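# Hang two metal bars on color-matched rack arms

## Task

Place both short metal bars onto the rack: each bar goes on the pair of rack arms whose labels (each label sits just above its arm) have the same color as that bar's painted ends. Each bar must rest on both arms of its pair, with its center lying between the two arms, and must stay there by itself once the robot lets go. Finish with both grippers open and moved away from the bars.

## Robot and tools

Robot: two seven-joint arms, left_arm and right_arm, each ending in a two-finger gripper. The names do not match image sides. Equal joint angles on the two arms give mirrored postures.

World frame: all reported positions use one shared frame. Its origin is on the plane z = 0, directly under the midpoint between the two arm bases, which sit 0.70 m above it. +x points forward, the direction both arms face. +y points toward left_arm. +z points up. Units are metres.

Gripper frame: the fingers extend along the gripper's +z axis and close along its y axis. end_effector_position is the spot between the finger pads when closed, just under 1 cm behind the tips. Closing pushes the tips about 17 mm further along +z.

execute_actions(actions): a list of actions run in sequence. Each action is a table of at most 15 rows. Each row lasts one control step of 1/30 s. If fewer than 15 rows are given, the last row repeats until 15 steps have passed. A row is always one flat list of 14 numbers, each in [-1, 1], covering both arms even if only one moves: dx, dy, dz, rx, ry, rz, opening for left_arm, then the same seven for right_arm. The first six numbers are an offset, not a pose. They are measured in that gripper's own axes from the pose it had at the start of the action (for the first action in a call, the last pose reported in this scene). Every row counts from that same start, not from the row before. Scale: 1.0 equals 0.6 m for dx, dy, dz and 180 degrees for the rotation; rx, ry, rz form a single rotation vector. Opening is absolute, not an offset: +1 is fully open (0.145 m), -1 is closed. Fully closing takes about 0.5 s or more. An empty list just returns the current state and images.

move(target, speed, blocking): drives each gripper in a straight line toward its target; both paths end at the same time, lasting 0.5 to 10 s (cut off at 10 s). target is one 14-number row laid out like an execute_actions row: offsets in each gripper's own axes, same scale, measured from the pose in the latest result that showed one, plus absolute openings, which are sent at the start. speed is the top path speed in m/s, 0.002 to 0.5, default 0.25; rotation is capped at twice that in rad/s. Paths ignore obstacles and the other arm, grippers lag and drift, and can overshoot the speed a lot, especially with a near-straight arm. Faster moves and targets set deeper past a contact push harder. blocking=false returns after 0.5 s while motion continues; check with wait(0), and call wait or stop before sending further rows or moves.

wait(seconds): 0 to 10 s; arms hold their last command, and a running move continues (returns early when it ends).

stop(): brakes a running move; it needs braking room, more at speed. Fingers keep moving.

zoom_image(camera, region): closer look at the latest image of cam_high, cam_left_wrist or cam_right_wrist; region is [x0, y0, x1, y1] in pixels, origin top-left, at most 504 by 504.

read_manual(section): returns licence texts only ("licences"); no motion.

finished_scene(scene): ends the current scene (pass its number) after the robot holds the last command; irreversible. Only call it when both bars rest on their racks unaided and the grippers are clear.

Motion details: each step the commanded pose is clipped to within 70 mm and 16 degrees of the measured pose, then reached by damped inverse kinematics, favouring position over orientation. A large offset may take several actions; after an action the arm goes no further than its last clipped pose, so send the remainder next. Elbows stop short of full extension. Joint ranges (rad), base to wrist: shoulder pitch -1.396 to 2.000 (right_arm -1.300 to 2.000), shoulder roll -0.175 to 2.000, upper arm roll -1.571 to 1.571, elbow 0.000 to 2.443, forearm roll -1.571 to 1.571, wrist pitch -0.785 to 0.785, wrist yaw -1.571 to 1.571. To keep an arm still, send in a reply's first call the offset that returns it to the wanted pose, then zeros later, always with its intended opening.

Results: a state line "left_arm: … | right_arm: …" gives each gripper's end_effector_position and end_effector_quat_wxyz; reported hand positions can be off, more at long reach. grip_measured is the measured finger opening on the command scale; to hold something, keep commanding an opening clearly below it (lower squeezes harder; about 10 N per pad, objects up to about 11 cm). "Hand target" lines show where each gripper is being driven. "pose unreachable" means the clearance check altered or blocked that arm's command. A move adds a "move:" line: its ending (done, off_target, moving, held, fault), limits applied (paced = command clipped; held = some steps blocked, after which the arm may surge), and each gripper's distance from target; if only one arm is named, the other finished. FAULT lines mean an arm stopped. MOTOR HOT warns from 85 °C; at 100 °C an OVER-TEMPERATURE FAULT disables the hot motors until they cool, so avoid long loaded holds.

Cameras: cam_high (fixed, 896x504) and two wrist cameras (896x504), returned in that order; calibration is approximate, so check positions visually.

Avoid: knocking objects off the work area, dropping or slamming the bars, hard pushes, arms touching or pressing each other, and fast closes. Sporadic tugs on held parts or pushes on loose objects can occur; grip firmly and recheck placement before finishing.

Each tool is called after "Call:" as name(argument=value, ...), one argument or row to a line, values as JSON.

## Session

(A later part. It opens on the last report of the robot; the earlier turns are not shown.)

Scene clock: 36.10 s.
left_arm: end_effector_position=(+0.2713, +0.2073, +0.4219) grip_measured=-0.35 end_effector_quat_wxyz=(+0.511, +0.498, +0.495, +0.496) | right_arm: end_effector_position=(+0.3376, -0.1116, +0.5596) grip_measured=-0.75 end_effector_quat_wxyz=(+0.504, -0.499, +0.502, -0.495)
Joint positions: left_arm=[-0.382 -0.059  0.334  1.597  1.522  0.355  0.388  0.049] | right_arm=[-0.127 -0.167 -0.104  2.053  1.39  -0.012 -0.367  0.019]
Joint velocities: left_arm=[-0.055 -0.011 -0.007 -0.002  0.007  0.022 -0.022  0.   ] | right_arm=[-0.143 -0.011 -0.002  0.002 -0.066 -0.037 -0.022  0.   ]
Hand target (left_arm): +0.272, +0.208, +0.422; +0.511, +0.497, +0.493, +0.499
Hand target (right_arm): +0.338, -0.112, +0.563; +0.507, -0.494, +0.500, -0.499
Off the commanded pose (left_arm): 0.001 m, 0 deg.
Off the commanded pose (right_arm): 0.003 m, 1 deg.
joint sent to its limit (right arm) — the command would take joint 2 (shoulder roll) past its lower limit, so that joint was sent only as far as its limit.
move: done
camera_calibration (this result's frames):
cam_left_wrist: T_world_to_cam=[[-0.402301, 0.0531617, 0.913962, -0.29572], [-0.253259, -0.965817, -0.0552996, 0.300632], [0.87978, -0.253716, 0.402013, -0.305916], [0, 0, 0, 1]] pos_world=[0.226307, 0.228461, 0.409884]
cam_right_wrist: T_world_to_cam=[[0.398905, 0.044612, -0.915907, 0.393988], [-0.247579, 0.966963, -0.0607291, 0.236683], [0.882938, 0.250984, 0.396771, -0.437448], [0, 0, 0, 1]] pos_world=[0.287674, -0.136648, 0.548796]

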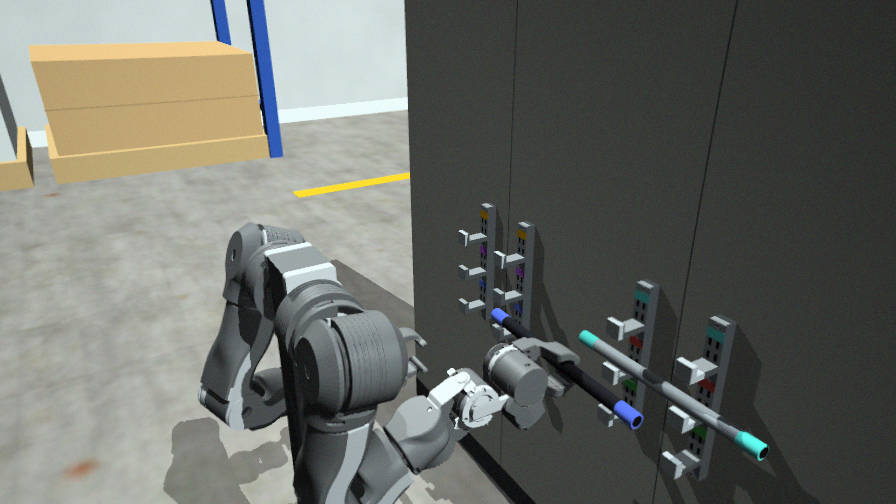

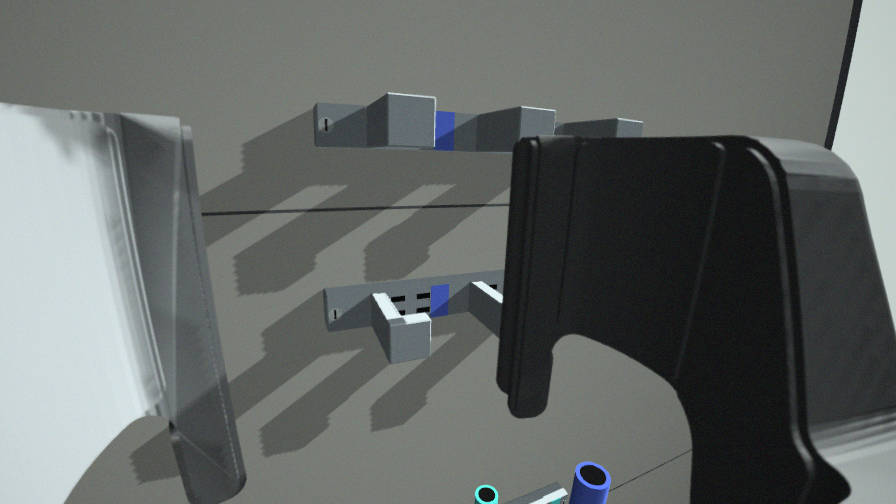

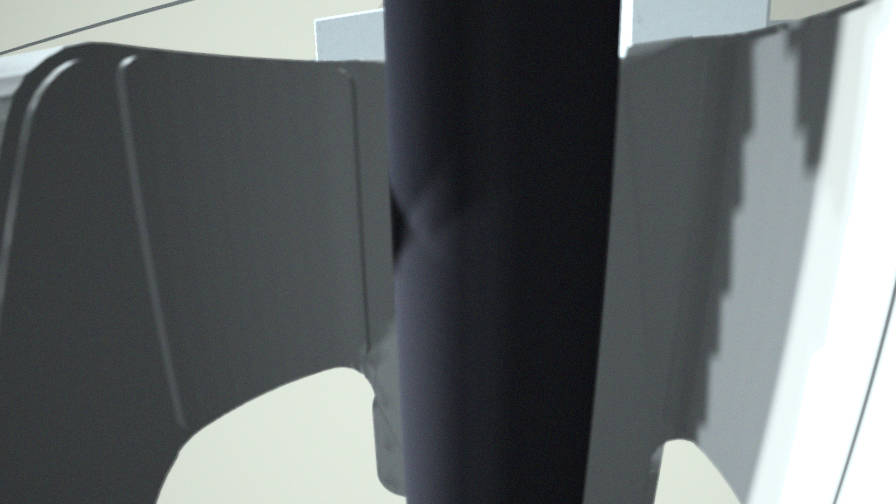

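Call:
move(
  target=[0,0,0,0,0,0,-0.35,-0.07,0.015,0,0,0,0,-0.95],
  speed=0.1,
)

Scene clock: 37.20 s.
left_arm: end_effector_position=(+0.2713, +0.2073, +0.4220) grip_measured=-0.35 end_effector_quat_wxyz=(+0.511, +0.498, +0.495, +0.497) | right_arm: end_effector_position=(+0.3373, -0.0688, +0.5474) grip_measured=-0.75 end_effector_quat_wxyz=(+0.502, -0.503, +0.507, -0.488)
Joint positions: left_arm=[-0.382 -0.059  0.334  1.597  1.522  0.355  0.388  0.049] | right_arm=[-0.12  -0.167 -0.303  1.964  1.317 -0.205 -0.344  0.019]
Joint velocities: left_arm=[ 0.011  0.011  0.017 -0.002 -0.066 -0.037  0.007 -0.   ] | right_arm=[ 0.121  0.077 -0.012  0.002 -0.037  0.007 -0.037  0.   ]
Hand target (left_arm): +0.271, +0.207, +0.422; +0.511, +0.498, +0.495, +0.497
Hand target (right_arm): +0.338, -0.070, +0.551; +0.504, -0.499, +0.504, -0.493
Off the commanded pose (left_arm): 0.000 m, 0 deg.
Off the commanded pose (right_arm): 0.004 m, 1 deg.
move: off_target (right_arm)
camera_calibration (this result's frames):
cam_left_wrist: T_world_to_cam=[[-0.40265, 0.0531662, 0.913809, -0.295619], [-0.253234, -0.965818, -0.0553898, 0.300668], [0.879628, -0.25371, 0.40235, -0.306042], [0, 0, 0, 1]] pos_world=[0.226311, 0.228461, 0.409929]
cam_right_wrist: T_world_to_cam=[[0.382264, 0.0508638, -0.922652, 0.390758], [-0.25302, 0.966086, -0.0515706, 0.191265], [0.888738, 0.253163, 0.38217, -0.43691], [0, 0, 0, 1]] pos_world=[0.28732, -0.0940448, 0.537371]

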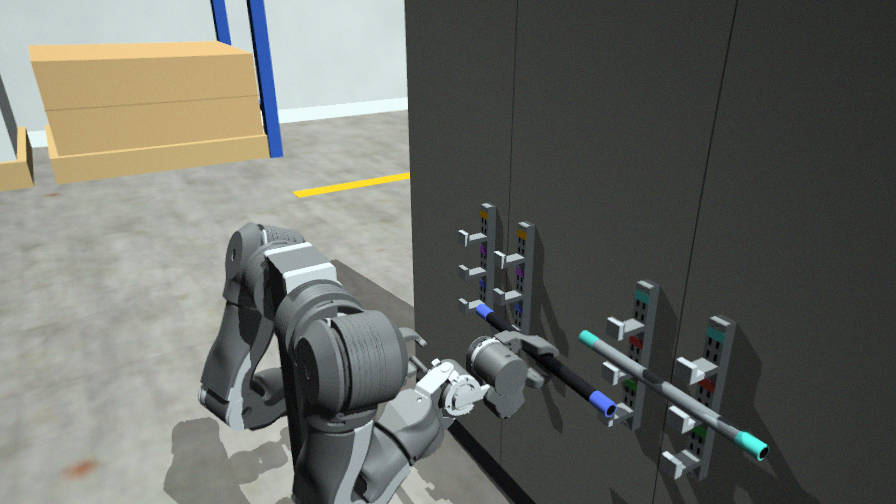

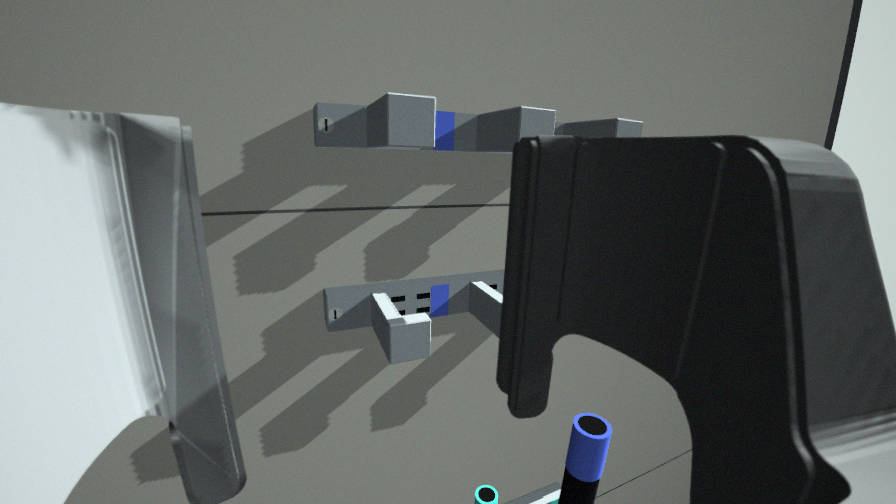

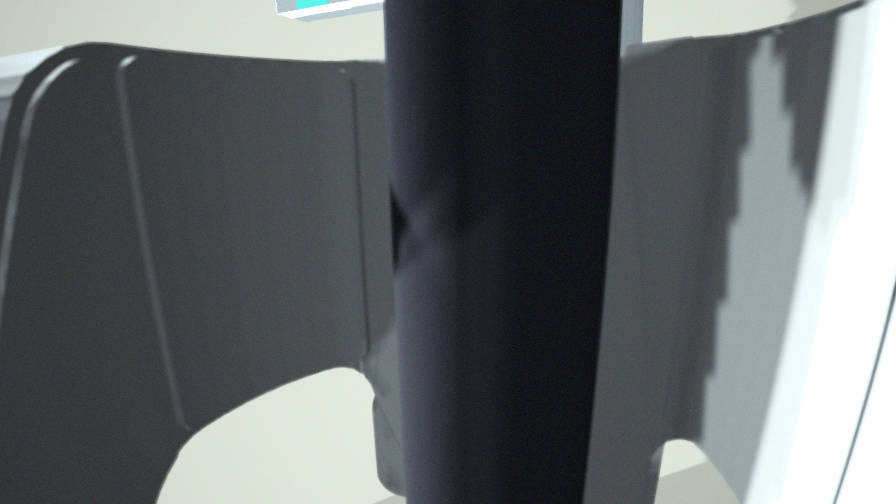

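Call:
move(
  target=[-0.26,0.218,-0.02,0,0,0,-0.35,0,0,0,0,0,0,-0.95],
  speed=0.15,
)

Scene clock: 40.03 s.
left_arm: end_effector_position=(+0.2563, +0.0505, +0.5536) grip_measured=-0.35 end_effector_quat_wxyz=(+0.514, +0.498, +0.494, +0.494) | right_arm: end_effector_position=(+0.3374, -0.0689, +0.5474) grip_measured=-0.75 end_effector_quat_wxyz=(+0.502, -0.503, +0.507, -0.488)
Joint positions: left_arm=[-0.537 -0.174 -0.489  2.192  1.151 -0.258 -0.169  0.049] | right_arm=[-0.12  -0.167 -0.303  1.964  1.317 -0.206 -0.344  0.019]
Joint velocities: left_arm=[-0.055 -0.055  0.002  0.012 -0.066 -0.051 -0.066 -0.   ] | right_arm=[ 0.077 -0.011  0.017  0.002  0.007 -0.007  0.022  0.   ]
Hand target (left_arm): +0.256, +0.052, +0.553; +0.511, +0.498, +0.496, +0.495
Hand target (right_arm): +0.337, -0.069, +0.547; +0.502, -0.503, +0.507, -0.488
Off the commanded pose (left_arm): 0.003 m, 1 deg.
Off the commanded pose (right_arm): 0.000 m, 0 deg.
joint sent to its limit (left arm) — the command would take joint 2 (shoulder roll) past its lower limit, so that joint was sent only as far as its limit.
move: done
camera_calibration (this result's frames):
cam_left_wrist: T_world_to_cam=[[-0.402676, 0.0605731, 0.913336, -0.413696], [-0.260159, -0.964231, -0.0507515, 0.151838], [0.877593, -0.258049, 0.404031, -0.385715], [0, 0, 0, 1]] pos_world=[0.211417, 0.0719321, 0.54139]
cam_right_wrist: T_world_to_cam=[[0.382276, 0.0508375, -0.922649, 0.390753], [-0.252671, 0.966183, -0.0514515, 0.191146], [0.888832, 0.252795, 0.382193, -0.436966], [0, 0, 0, 1]] pos_world=[0.287312, -0.0940841, 0.537368]

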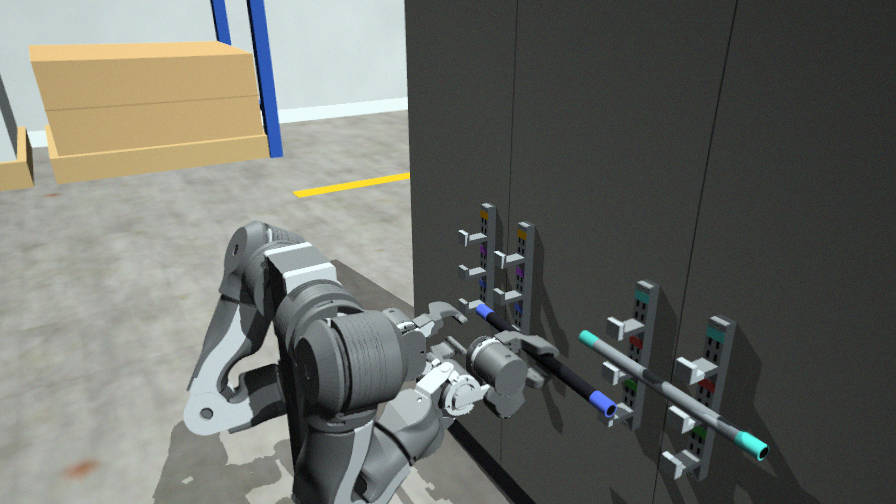

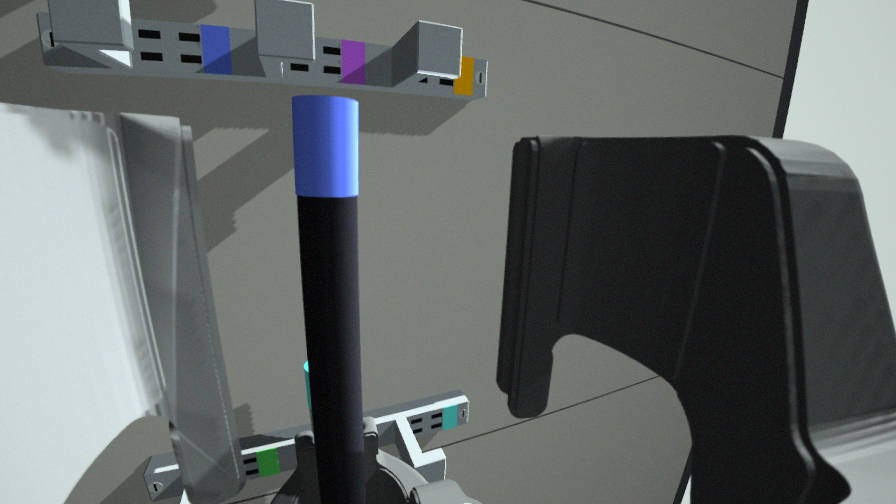

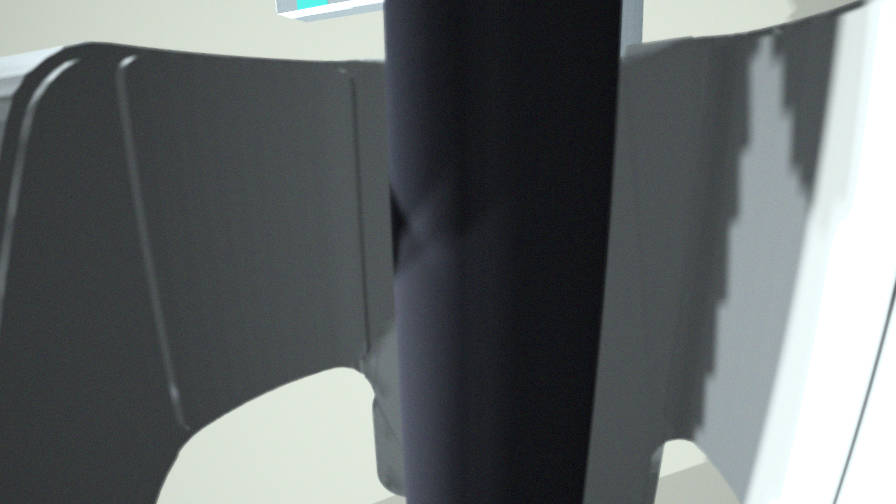

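Call:
move(
  target=[0,0,0.137,0,0,0,-0.35,0,0,0,0,0,0,-0.95],
  speed=0.08,
)

Scene clock: 42.03 s.
left_arm: end_effector_position=(+0.3380, +0.0481, +0.5560) grip_measured=-0.35 end_effector_quat_wxyz=(+0.516, +0.499, +0.488, +0.497) | right_arm: end_effector_position=(+0.3374, -0.0689, +0.5474) grip_measured=-0.75 end_effector_quat_wxyz=(+0.502, -0.503, +0.507, -0.488)
Joint positions: left_arm=[-0.094 -0.174 -0.381  1.929  1.281 -0.259 -0.313  0.049] | right_arm=[-0.12  -0.167 -0.303  1.964  1.317 -0.206 -0.344  0.019]
Joint velocities: left_arm=[-0.077 -0.033 -0.012  0.007 -0.125 -0.022 -0.095 -0.   ] | right_arm=[-0.077 -0.055  0.012  0.002  0.037  0.051 -0.051 -0.   ]
Hand target (left_arm): +0.338, +0.049, +0.554; +0.513, +0.501, +0.491, +0.495
Hand target (right_arm): +0.337, -0.069, +0.547; +0.502, -0.503, +0.507, -0.488
Off the commanded pose (left_arm): 0.001 m, 1 deg.
Off the commanded pose (right_arm): 0.000 m, 0 deg.
joint sent to its limit (left arm) — the command would take joint 2 (shoulder roll) past its lower limit, so that joint was sent only as far as its limit.
move: done
camera_calibration (this result's frames):
cam_left_wrist: T_world_to_cam=[[-0.411506, 0.0557946, 0.909698, -0.377632], [-0.265463, -0.962185, -0.0610694, 0.178315], [0.87189, -0.266621, 0.410756, -0.460502], [0, 0, 0, 1]] pos_world=[0.293445, 0.0698627, 0.543574]
cam_right_wrist: T_world_to_cam=[[0.382276, 0.0508375, -0.922649, 0.390753], [-0.252671, 0.966183, -0.0514515, 0.191146], [0.888832, 0.252795, 0.382193, -0.436966], [0, 0, 0, 1]] pos_world=[0.287312, -0.0940841, 0.537368]

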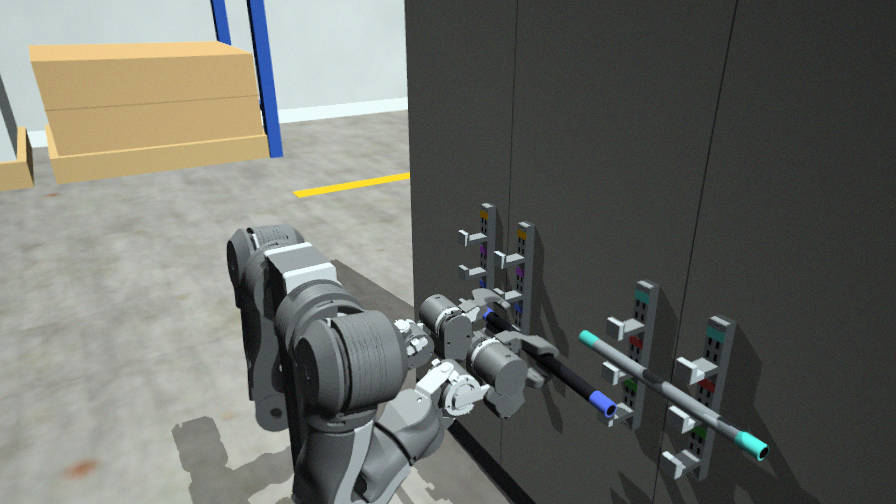

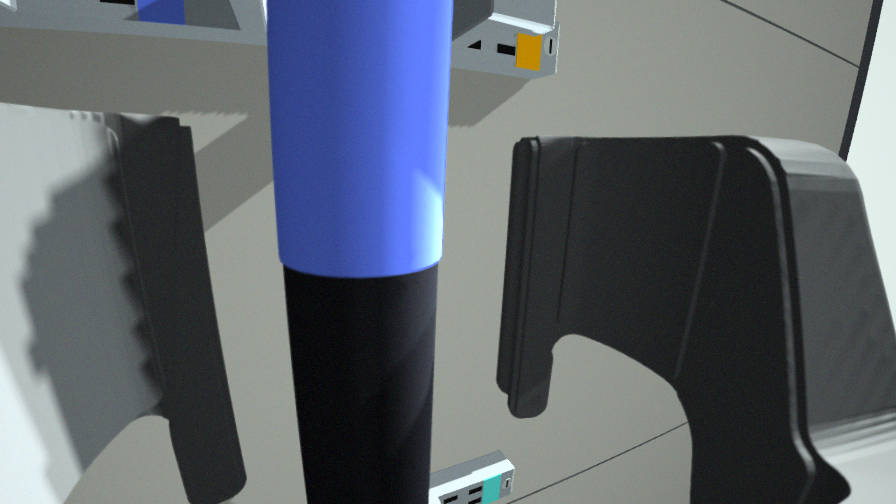

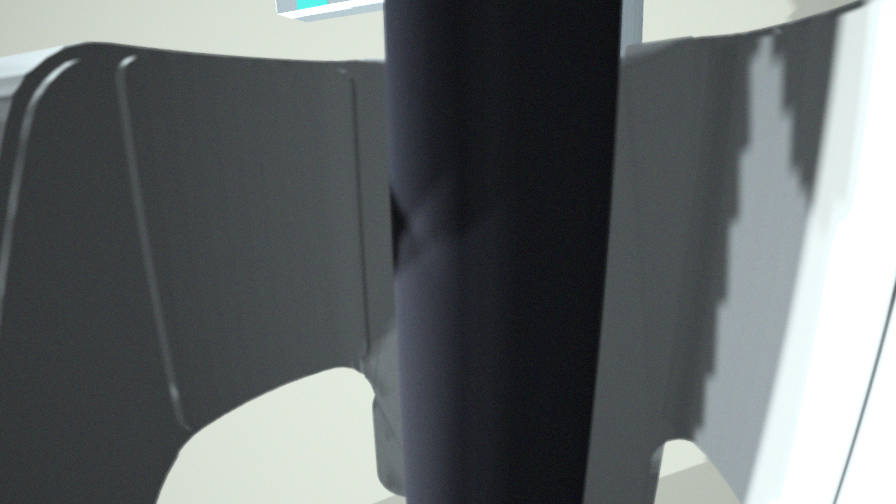

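Call:
execute_actions(
  actions=[
    [[0,0,0,0,0,0,-0.45,0,0,0,0,0,0,-0.95],[0,0,0,0,0,0,-0.45,0,0,0,0,0,0,-0.95],[0,0,0,0,0,0,-0.5,0,0,0,0,0,0,-0.95],[0,0,0,0,0,0,-0.5,0,0,0,0,0,0,-0.95],[0,0,0,0,0,0,-0.55,0,0,0,0,0,0,-0.95],[0,0,0,0,0,0,-0.55,0,0,0,0,0,0,-0.95],[0,0,0,0,0,0,-0.6,0,0,0,0,0,0,-0.95],[0,0,0,0,0,0,-0.6,0,0,0,0,0,0,-0.95],[0,0,0,0,0,0,-0.65,0,0,0,0,0,0,-0.95],[0,0,0,0,0,0,-0.65,0,0,0,0,0,0,-0.95],[0,0,0,0,0,0,-0.7,0,0,0,0,0,0,-0.95]],
    [[0,0,0,0,0,0,-0.75,0,0,0,0,0,0,-0.95],[0,0,0,0,0,0,-0.8,0,0,0,0,0,0,-0.95],[0,0,0,0,0,0,-0.85,0,0,0,0,0,0,-0.95],[0,0,0,0,0,0,-0.9,0,0,0,0,0,0,-0.95],[0,0,0,0,0,0,-1,0,0,0,0,0,0,-0.95]],
    [[0,0,0,0,0,0,-1,0,0,0,0,0,0,-0.95]],
  ],
)

Scene clock: 44.43 s.
left_arm: end_effector_position=(+0.3378, +0.0484, +0.5527) grip_measured=-0.76 end_effector_quat_wxyz=(+0.510, +0.505, +0.490, +0.495) | right_arm: end_effector_position=(+0.3374, -0.0687, +0.5482) grip_measured=-0.75 end_effector_quat_wxyz=(+0.504, -0.502, +0.507, -0.487)
Joint positions: left_arm=[-0.096 -0.173 -0.381  1.928  1.274 -0.259 -0.326  0.018] | right_arm=[-0.12  -0.167 -0.303  1.965  1.321 -0.205 -0.341  0.019]
Joint velocities: left_arm=[ 0.011  0.011  0.002 -0.007 -0.022  0.007  0.022 -0.   ] | right_arm=[-0.011  0.033 -0.017 -0.002 -0.007  0.022  0.037 -0.   ]
Hand target (left_arm): +0.338, +0.048, +0.553; +0.511, +0.504, +0.490, +0.495
Hand target (right_arm): +0.337, -0.069, +0.548; +0.504, -0.501, +0.507, -0.487
Off the commanded pose (left_arm): 0.000 m, 0 deg.
Off the commanded pose (right_arm): 0.000 m, 0 deg.
joint sent to its limit (right arm) — the command would take joint 2 (shoulder roll) past its lower limit, so that joint was sent only as far as its limit.
camera_calibration (this result's frames):
cam_left_wrist: T_world_to_cam=[[-0.39782, 0.0475186, 0.916232, -0.382539], [-0.264731, -0.962126, -0.0650452, 0.180305], [0.87844, -0.268431, 0.395333, -0.452464], [0, 0, 0, 1]] pos_world=[0.293012, 0.0701984, 0.541097]
cam_right_wrist: T_world_to_cam=[[0.385147, 0.0554715, -0.921186, 0.389981], [-0.254054, 0.965996, -0.0480499, 0.189557], [0.887197, 0.252537, 0.386143, -0.438961], [0, 0, 0, 1]] pos_world=[0.287403, -0.0938897, 0.537855]

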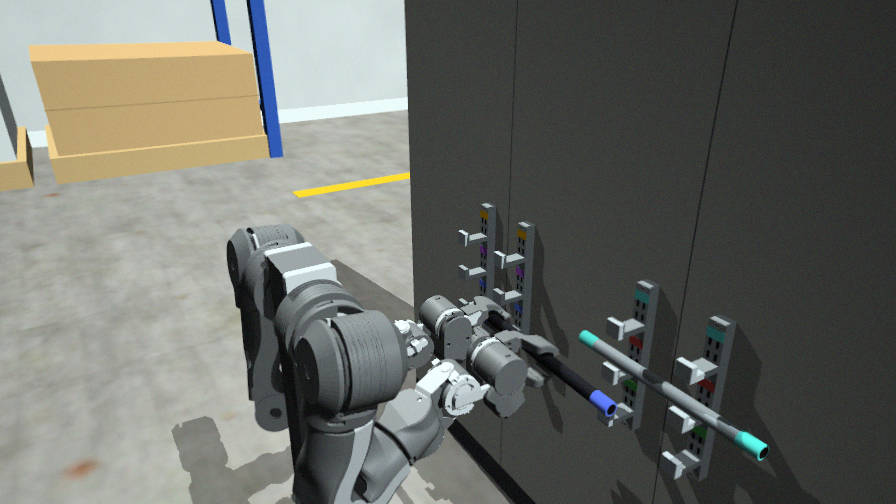

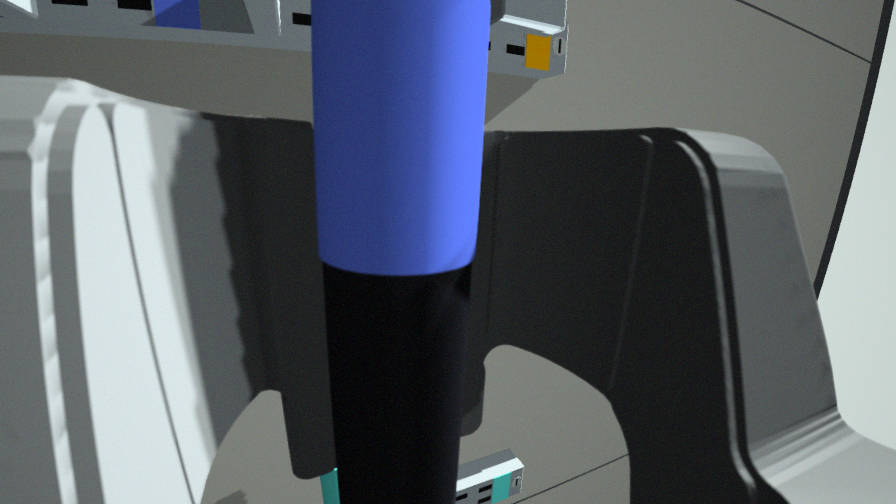

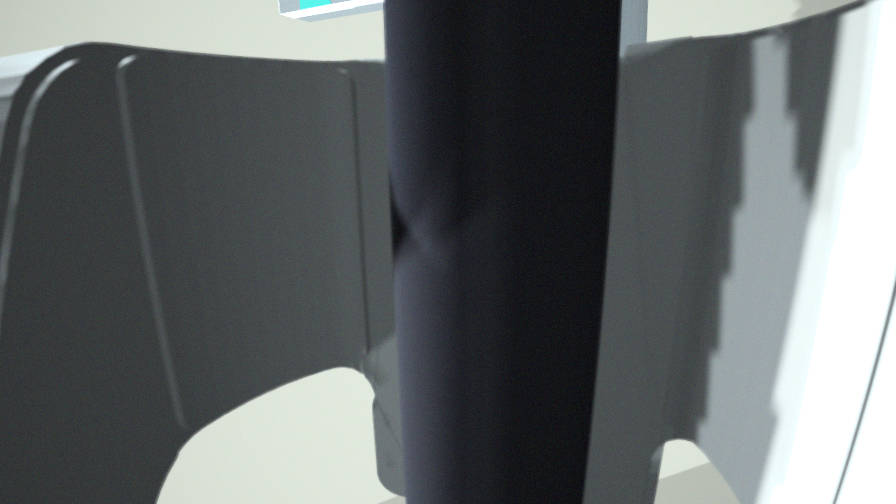

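Release right slowly and see that the bar holds.

Call:
execute_actions(
  actions=[
    [[0,0,0,0,0,0,-1,0,0,0,0,0,0,-0.8],[0,0,0,0,0,0,-1,0,0,0,0,0,0,-0.74],[0,0,0,0,0,0,-1,0,0,0,0,0,0,-0.7],[0,0,0,0,0,0,-1,0,0,0,0,0,0,-0.68],[0,0,0,0,0,0,-1,0,0,0,0,0,0,-0.65],[0,0,0,0,0,0,-1,0,0,0,0,0,0,-0.6]],
    [[0,0,0,0,0,0,-1,0,0,0,0,0,0,-0.5],[0,0,0,0,0,0,-1,0,0,0,0,0,0,-0.4]],
  ],
)

Scene clock: 46.03 s.
left_arm: end_effector_position=(+0.3378, +0.0484, +0.5526) grip_measured=-0.76 end_effector_quat_wxyz=(+0.509, +0.505, +0.490, +0.495) | right_arm: end_effector_position=(+0.3374, -0.0686, +0.5482) grip_measured=-0.40 end_effector_quat_wxyz=(+0.504, -0.502, +0.507, -0.487)
Joint positions: left_arm=[-0.096 -0.173 -0.381  1.928  1.273 -0.259 -0.327  0.018] | right_arm=[-0.12  -0.167 -0.303  1.965  1.321 -0.205 -0.341  0.045]
Joint velocities: left_arm=[-0.121 -0.011  0.002 -0.007  0.037  0.022  0.037 -0.   ] | right_arm=[ 0.099 -0.033 -0.002 -0.017 -0.095  0.051 -0.051 -0.   ]
Hand target (left_arm): +0.338, +0.048, +0.553; +0.509, +0.505, +0.490, +0.495
Hand target (right_arm): +0.337, -0.069, +0.548; +0.504, -0.502, +0.507, -0.487
Off the commanded pose (left_arm): 0.000 m, 0 deg.
Off the commanded pose (right_arm): 0.000 m, 0 deg.
camera_calibration (this result's frames):
cam_left_wrist: T_world_to_cam=[[-0.397436, 0.0464044, 0.916456, -0.382669], [-0.264408, -0.962154, -0.0659465, 0.180747], [0.878711, -0.268528, 0.394664, -0.452137], [0, 0, 0, 1]] pos_world=[0.293002, 0.0702522, 0.541061]
cam_right_wrist: T_world_to_cam=[[0.385136, 0.055499, -0.921189, 0.389986], [-0.254403, 0.965898, -0.0481696, 0.189676], [0.887102, 0.252905, 0.386121, -0.438906], [0, 0, 0, 1]] pos_world=[0.287411, -0.0938503, 0.537859]

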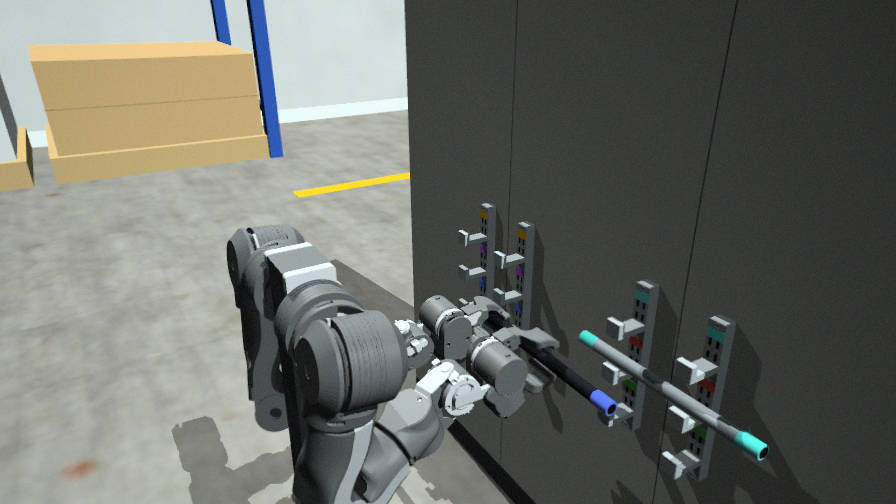

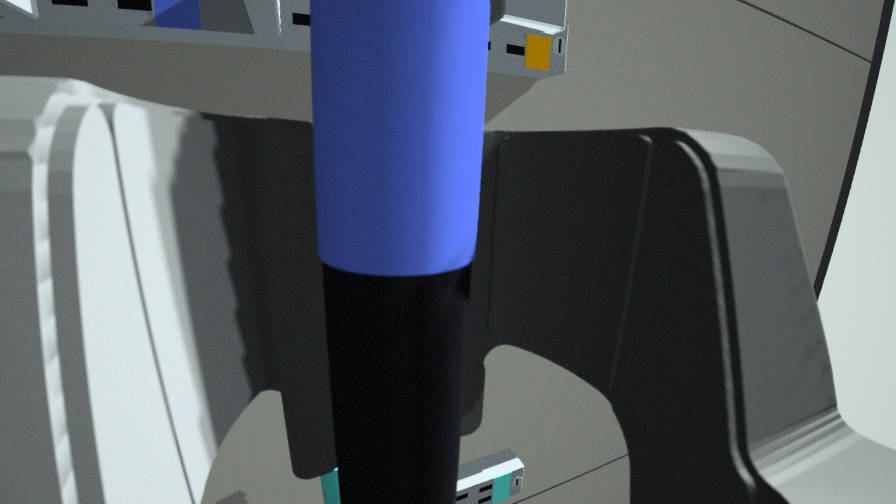

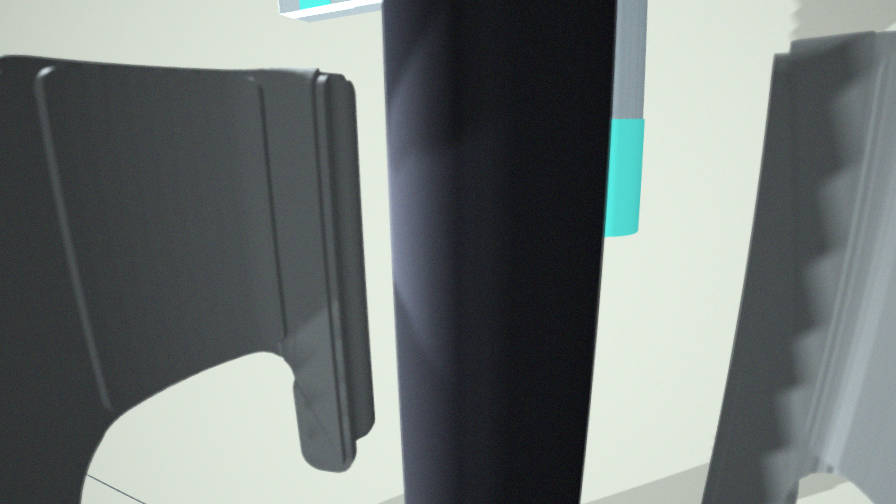

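Call:
move(
  target=[0,0,0,0,0,0,-1,0,0,-0.13,0,0,0,-0.4],
  speed=0.15,
)

Call:
move(
  target=[0.391,-0.033,0,0,0,0,-1,0.2,0,0,0,0,0,-0.35],
  speed=0.12,
)

Scene clock: 49.10 s.
left_arm: end_effector_position=(+0.3378, +0.0484, +0.5526) grip_measured=-0.76 end_effector_quat_wxyz=(+0.509, +0.505, +0.490, +0.496) | right_arm: end_effector_position=(+0.2596, -0.0677, +0.5471) grip_measured=-0.40 end_effector_quat_wxyz=(+0.503, -0.506, +0.508, -0.483)
Joint positions: left_arm=[-0.096 -0.173 -0.381  1.928  1.273 -0.259 -0.327  0.018] | right_arm=[-0.511 -0.107 -0.435  2.223  1.238 -0.26  -0.236  0.045]
Joint velocities: left_arm=[-0.011  0.077  0.002 -0.012  0.037  0.051 -0.007 -0.   ] | right_arm=[-0.055 -0.011 -0.002  0.007  0.007  0.007  0.022  0.   ]
Hand target (left_arm): +0.338, +0.048, +0.553; +0.509, +0.505, +0.490, +0.496
Hand target (right_arm): +0.260, -0.068, +0.550; +0.505, -0.502, +0.507, -0.486
Off the commanded pose (left_arm): 0.000 m, 0 deg.
Off the commanded pose (right_arm): 0.003 m, 1 deg.
move: done
camera_calibration (this result's frames):
cam_left_wrist: T_world_to_cam=[[-0.39754, 0.0460398, 0.916429, -0.382616], [-0.264284, -0.962163, -0.0663071, 0.180924], [0.878701, -0.268557, 0.394666, -0.452135], [0, 0, 0, 1]] pos_world=[0.293001, 0.0702701, 0.541079]
cam_right_wrist: T_world_to_cam=[[0.3745, 0.0579359, -0.925415, 0.424075], [-0.259957, 0.96458, -0.0448123, 0.168478], [0.890041, 0.25735, 0.376296, -0.364834], [0, 0, 0, 1]] pos_world=[0.209698, -0.0931895, 0.537281]

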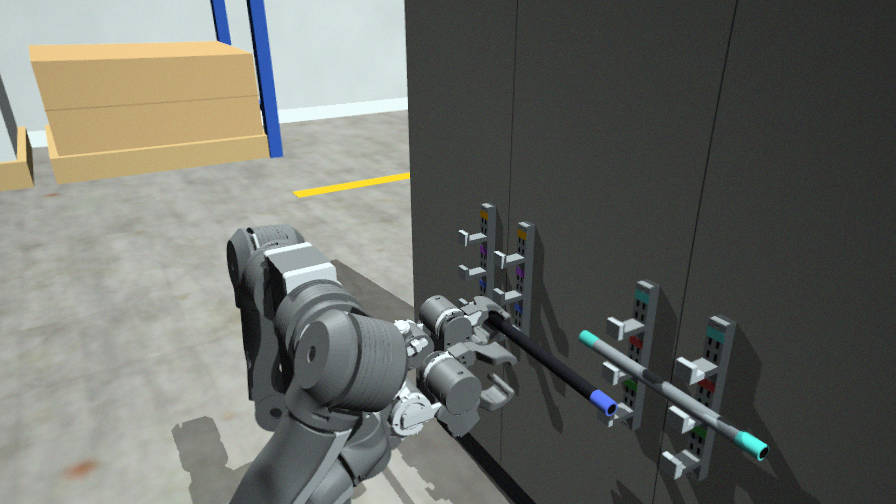

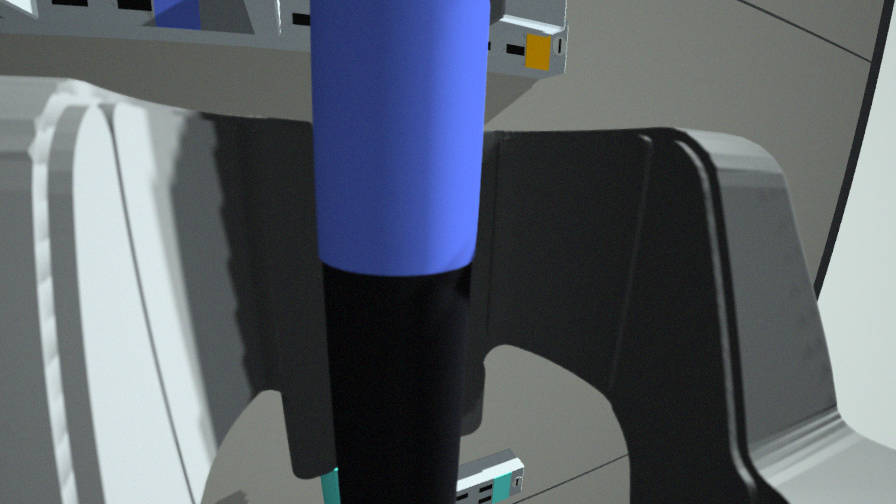

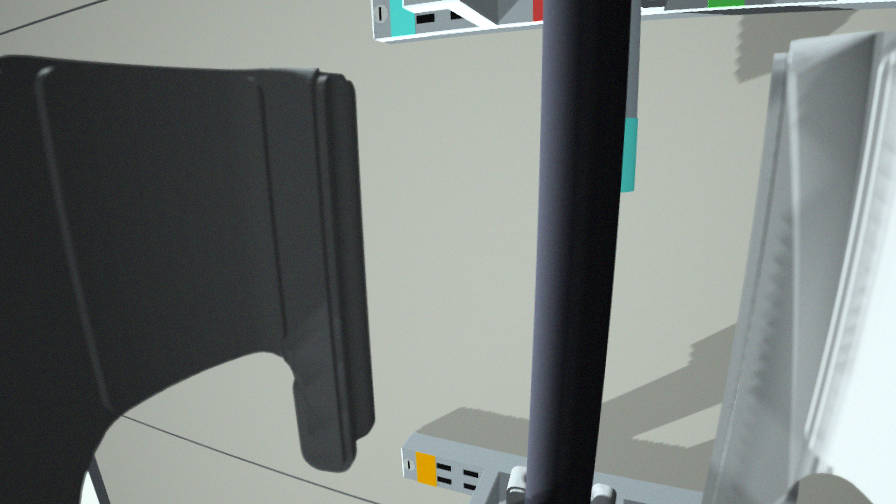

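Scene clock: 51.33 s.
left_arm: end_effector_position=(+0.3425, +0.2846, +0.5323) grip_measured=-0.76 end_effector_quat_wxyz=(+0.490, +0.506, +0.491, +0.512) | right_arm: end_effector_position=(+0.2601, -0.1861, +0.5466) grip_measured=-0.35 end_effector_quat_wxyz=(+0.480, -0.508, +0.501, -0.511)
Joint positions: left_arm=[ 0.158 -0.097  0.781  1.761  1.571  0.787 -0.288  0.018] | right_arm=[-0.502 -0.167  0.272  2.291  1.58   0.299 -0.208  0.049]
Joint velocities: left_arm=[-0.033  0.011 -0.002  0.007 -0.11  -0.037 -0.037  0.   ] | right_arm=[-0.033 -0.033 -0.012 -0.002 -0.051  0.022 -0.037 -0.   ]
Hand target (left_arm): +0.343, +0.283, +0.536; +0.498, +0.500, +0.487, +0.515
Hand target (right_arm): +0.260, -0.186, +0.547; +0.483, -0.507, +0.499, -0.511
Off the commanded pose (left_arm): 0.003 m, 3 deg.
Off the commanded pose (right_arm): 0.003 m, 4 deg.
joint sent to its limit (left arm) — the command would take joint 5 (forearm roll) past its upper limit and joint 6 (wrist pitch) past its upper limit, so those joints were sent only as far as their limits.
joint sent to its limit (right arm) — the command would take joint 2 (shoulder roll) past its lower limit and joint 5 (forearm roll) past its upper limit, so those joints were sent only as far as their limits.
move: off_target (left_arm, right_arm)
camera_calibration (this result's frames):
cam_left_wrist: T_world_to_cam=[[-0.395019, -0.000533544, 0.918673, -0.361782], [-0.228779, -0.968438, -0.0989349, 0.415044], [0.88973, -0.249254, 0.38243, -0.387563], [0, 0, 0, 1]] pos_world=[0.296869, 0.305149, 0.521637]
cam_right_wrist: T_world_to_cam=[[0.385292, -0.0130957, -0.922702, 0.412824], [-0.220617, 0.969596, -0.105884, 0.306836], [0.896035, 0.244359, 0.370688, -0.335494], [0, 0, 0, 1]] pos_world=[0.20925, -0.21012, 0.537766]

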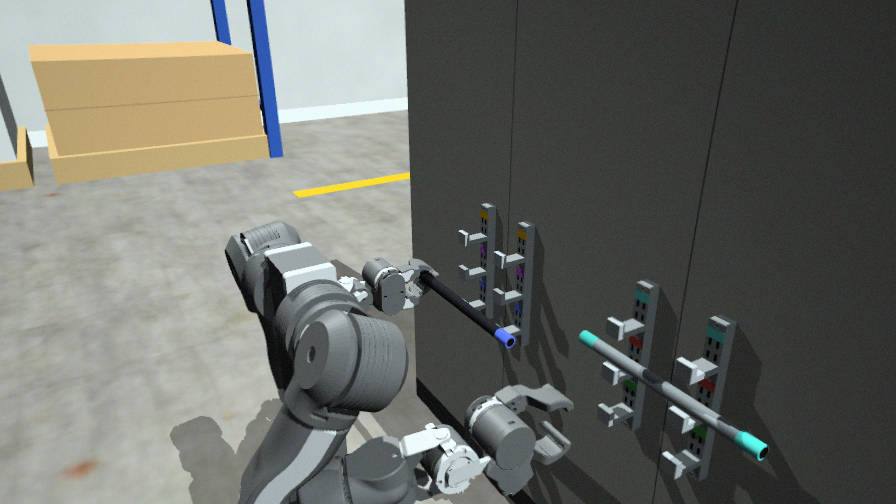

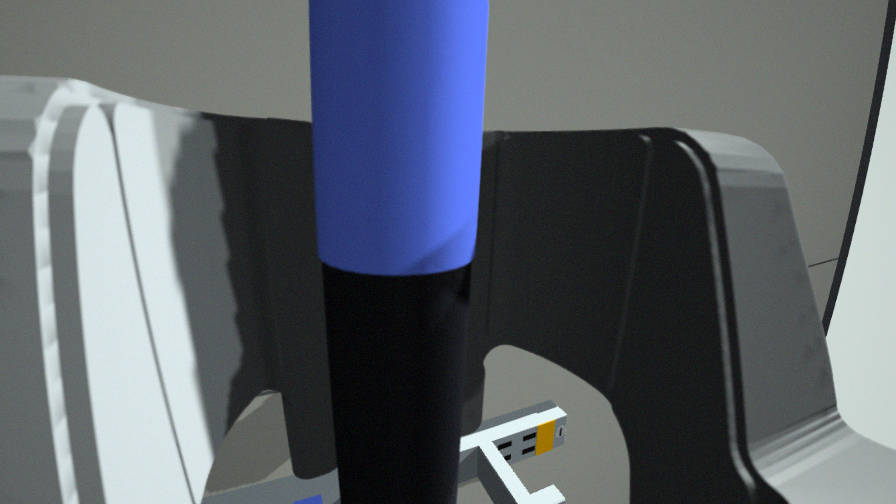

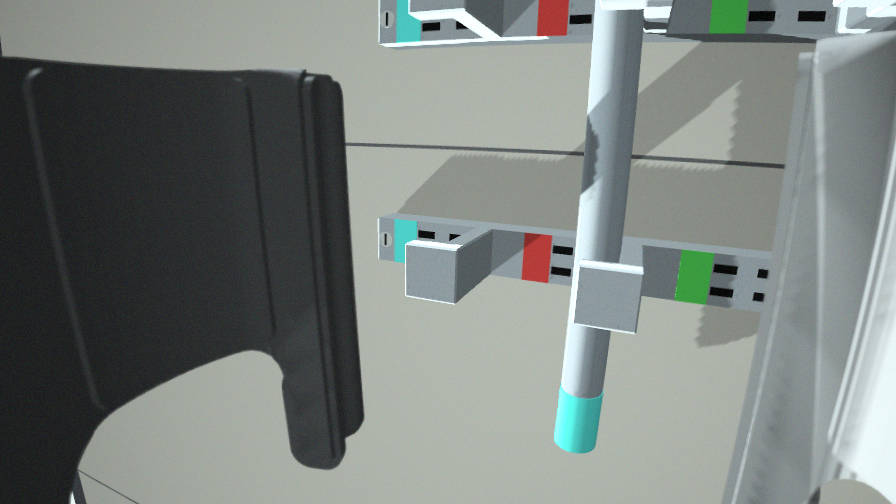

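Call:
move(
  target=[0,0.004,0.075,0,0,0,-1,0.045,0,0.06,0,0,0,-0.35],
  speed=0.06,
)

Scene clock: 53.00 s.
left_arm: end_effector_position=(+0.3867, +0.2858, +0.5310) grip_measured=-0.76 end_effector_quat_wxyz=(+0.484, +0.512, +0.494, +0.509) | right_arm: end_effector_position=(+0.2949, -0.2148, +0.5486) grip_measured=-0.35 end_effector_quat_wxyz=(+0.472, -0.506, +0.495, -0.526)
Joint positions: left_arm=[ 0.324 -0.061  0.742  1.576  1.433  0.745 -0.248  0.018] | right_arm=[-0.251 -0.167  0.419  2.155  1.58   0.417 -0.287  0.049]
Joint velocities: left_arm=[-0.055  0.121 -0.007 -0.007 -0.037 -0.051  0.022 -0.   ] | right_arm=[ 0.011 -0.011  0.002  0.007  0.022 -0.007  0.022  0.   ]
Hand target (left_arm): +0.387, +0.286, +0.534; +0.489, +0.506, +0.492, +0.513
Hand target (right_arm): +0.295, -0.215, +0.547; +0.470, -0.508, +0.497, -0.523
Off the commanded pose (left_arm): 0.004 m, 1 deg.
Off the commanded pose (right_arm): 0.002 m, 2 deg.
joint sent to its limit (right arm) — the command would take joint 2 (shoulder roll) past its lower limit and joint 5 (forearm roll) past its upper limit, so those joints were sent only as far as their limits.
move: off_target (left_arm)
camera_calibration (this result's frames):
cam_left_wrist: T_world_to_cam=[[-0.377779, -0.00699229, 0.92587, -0.351827], [-0.23066, -0.967734, -0.101424, 0.427958], [0.896705, -0.251877, 0.363976, -0.418217], [0, 0, 0, 1]] pos_world=[0.340817, 0.30635, 0.521372]
cam_right_wrist: T_world_to_cam=[[0.39792, -0.0465917, -0.916236, 0.386435], [-0.199173, 0.970502, -0.135852, 0.3529], [0.895539, 0.236548, 0.376902, -0.365419], [0, 0, 0, 1]] pos_world=[0.243765, -0.238047, 0.539734]

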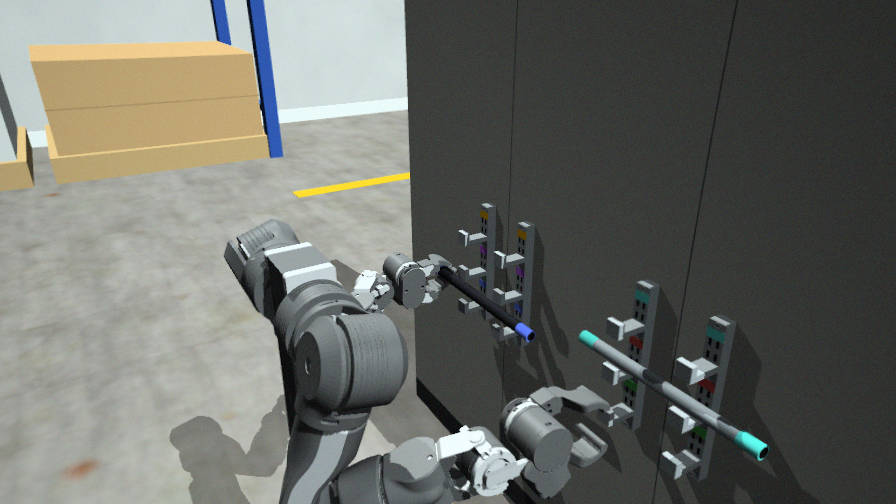

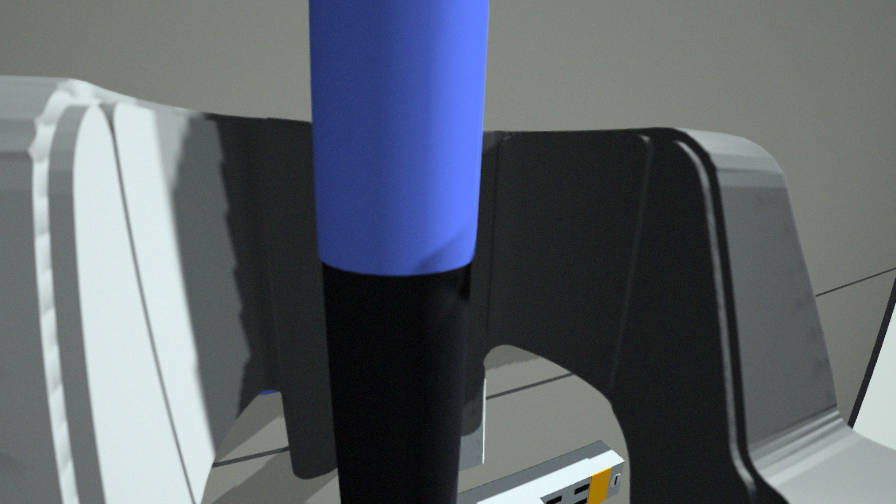

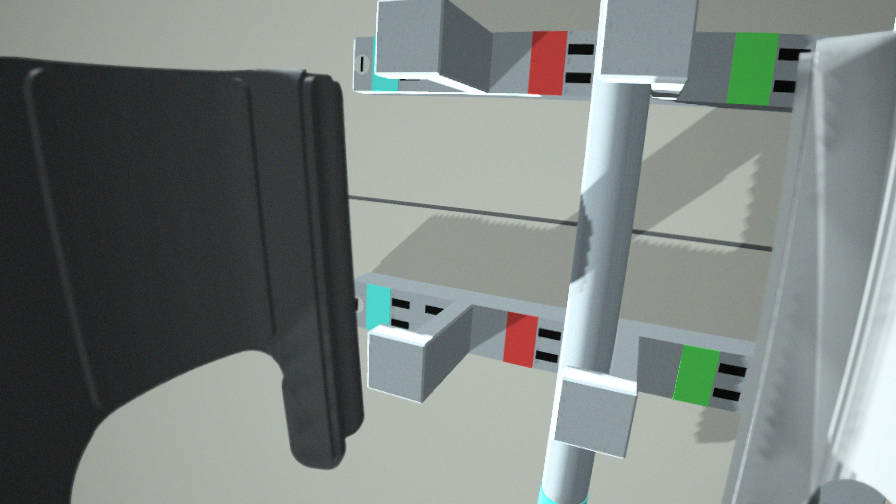

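Call:
zoom_image(
  camera="cam_high",
  region=[400,195,580,365],
)

Region (400, 195, 580, 365) of cam_high's 896x504 image, scaled by 2.800, with more detail than that image has.

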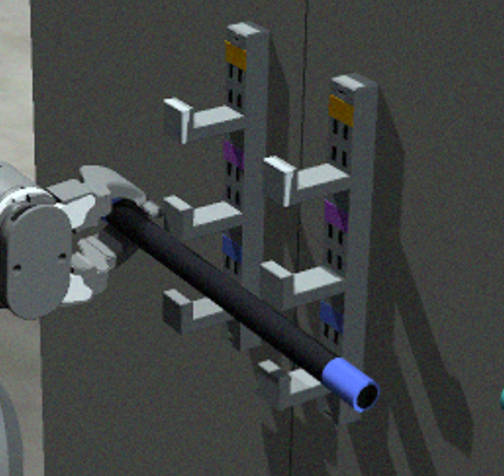

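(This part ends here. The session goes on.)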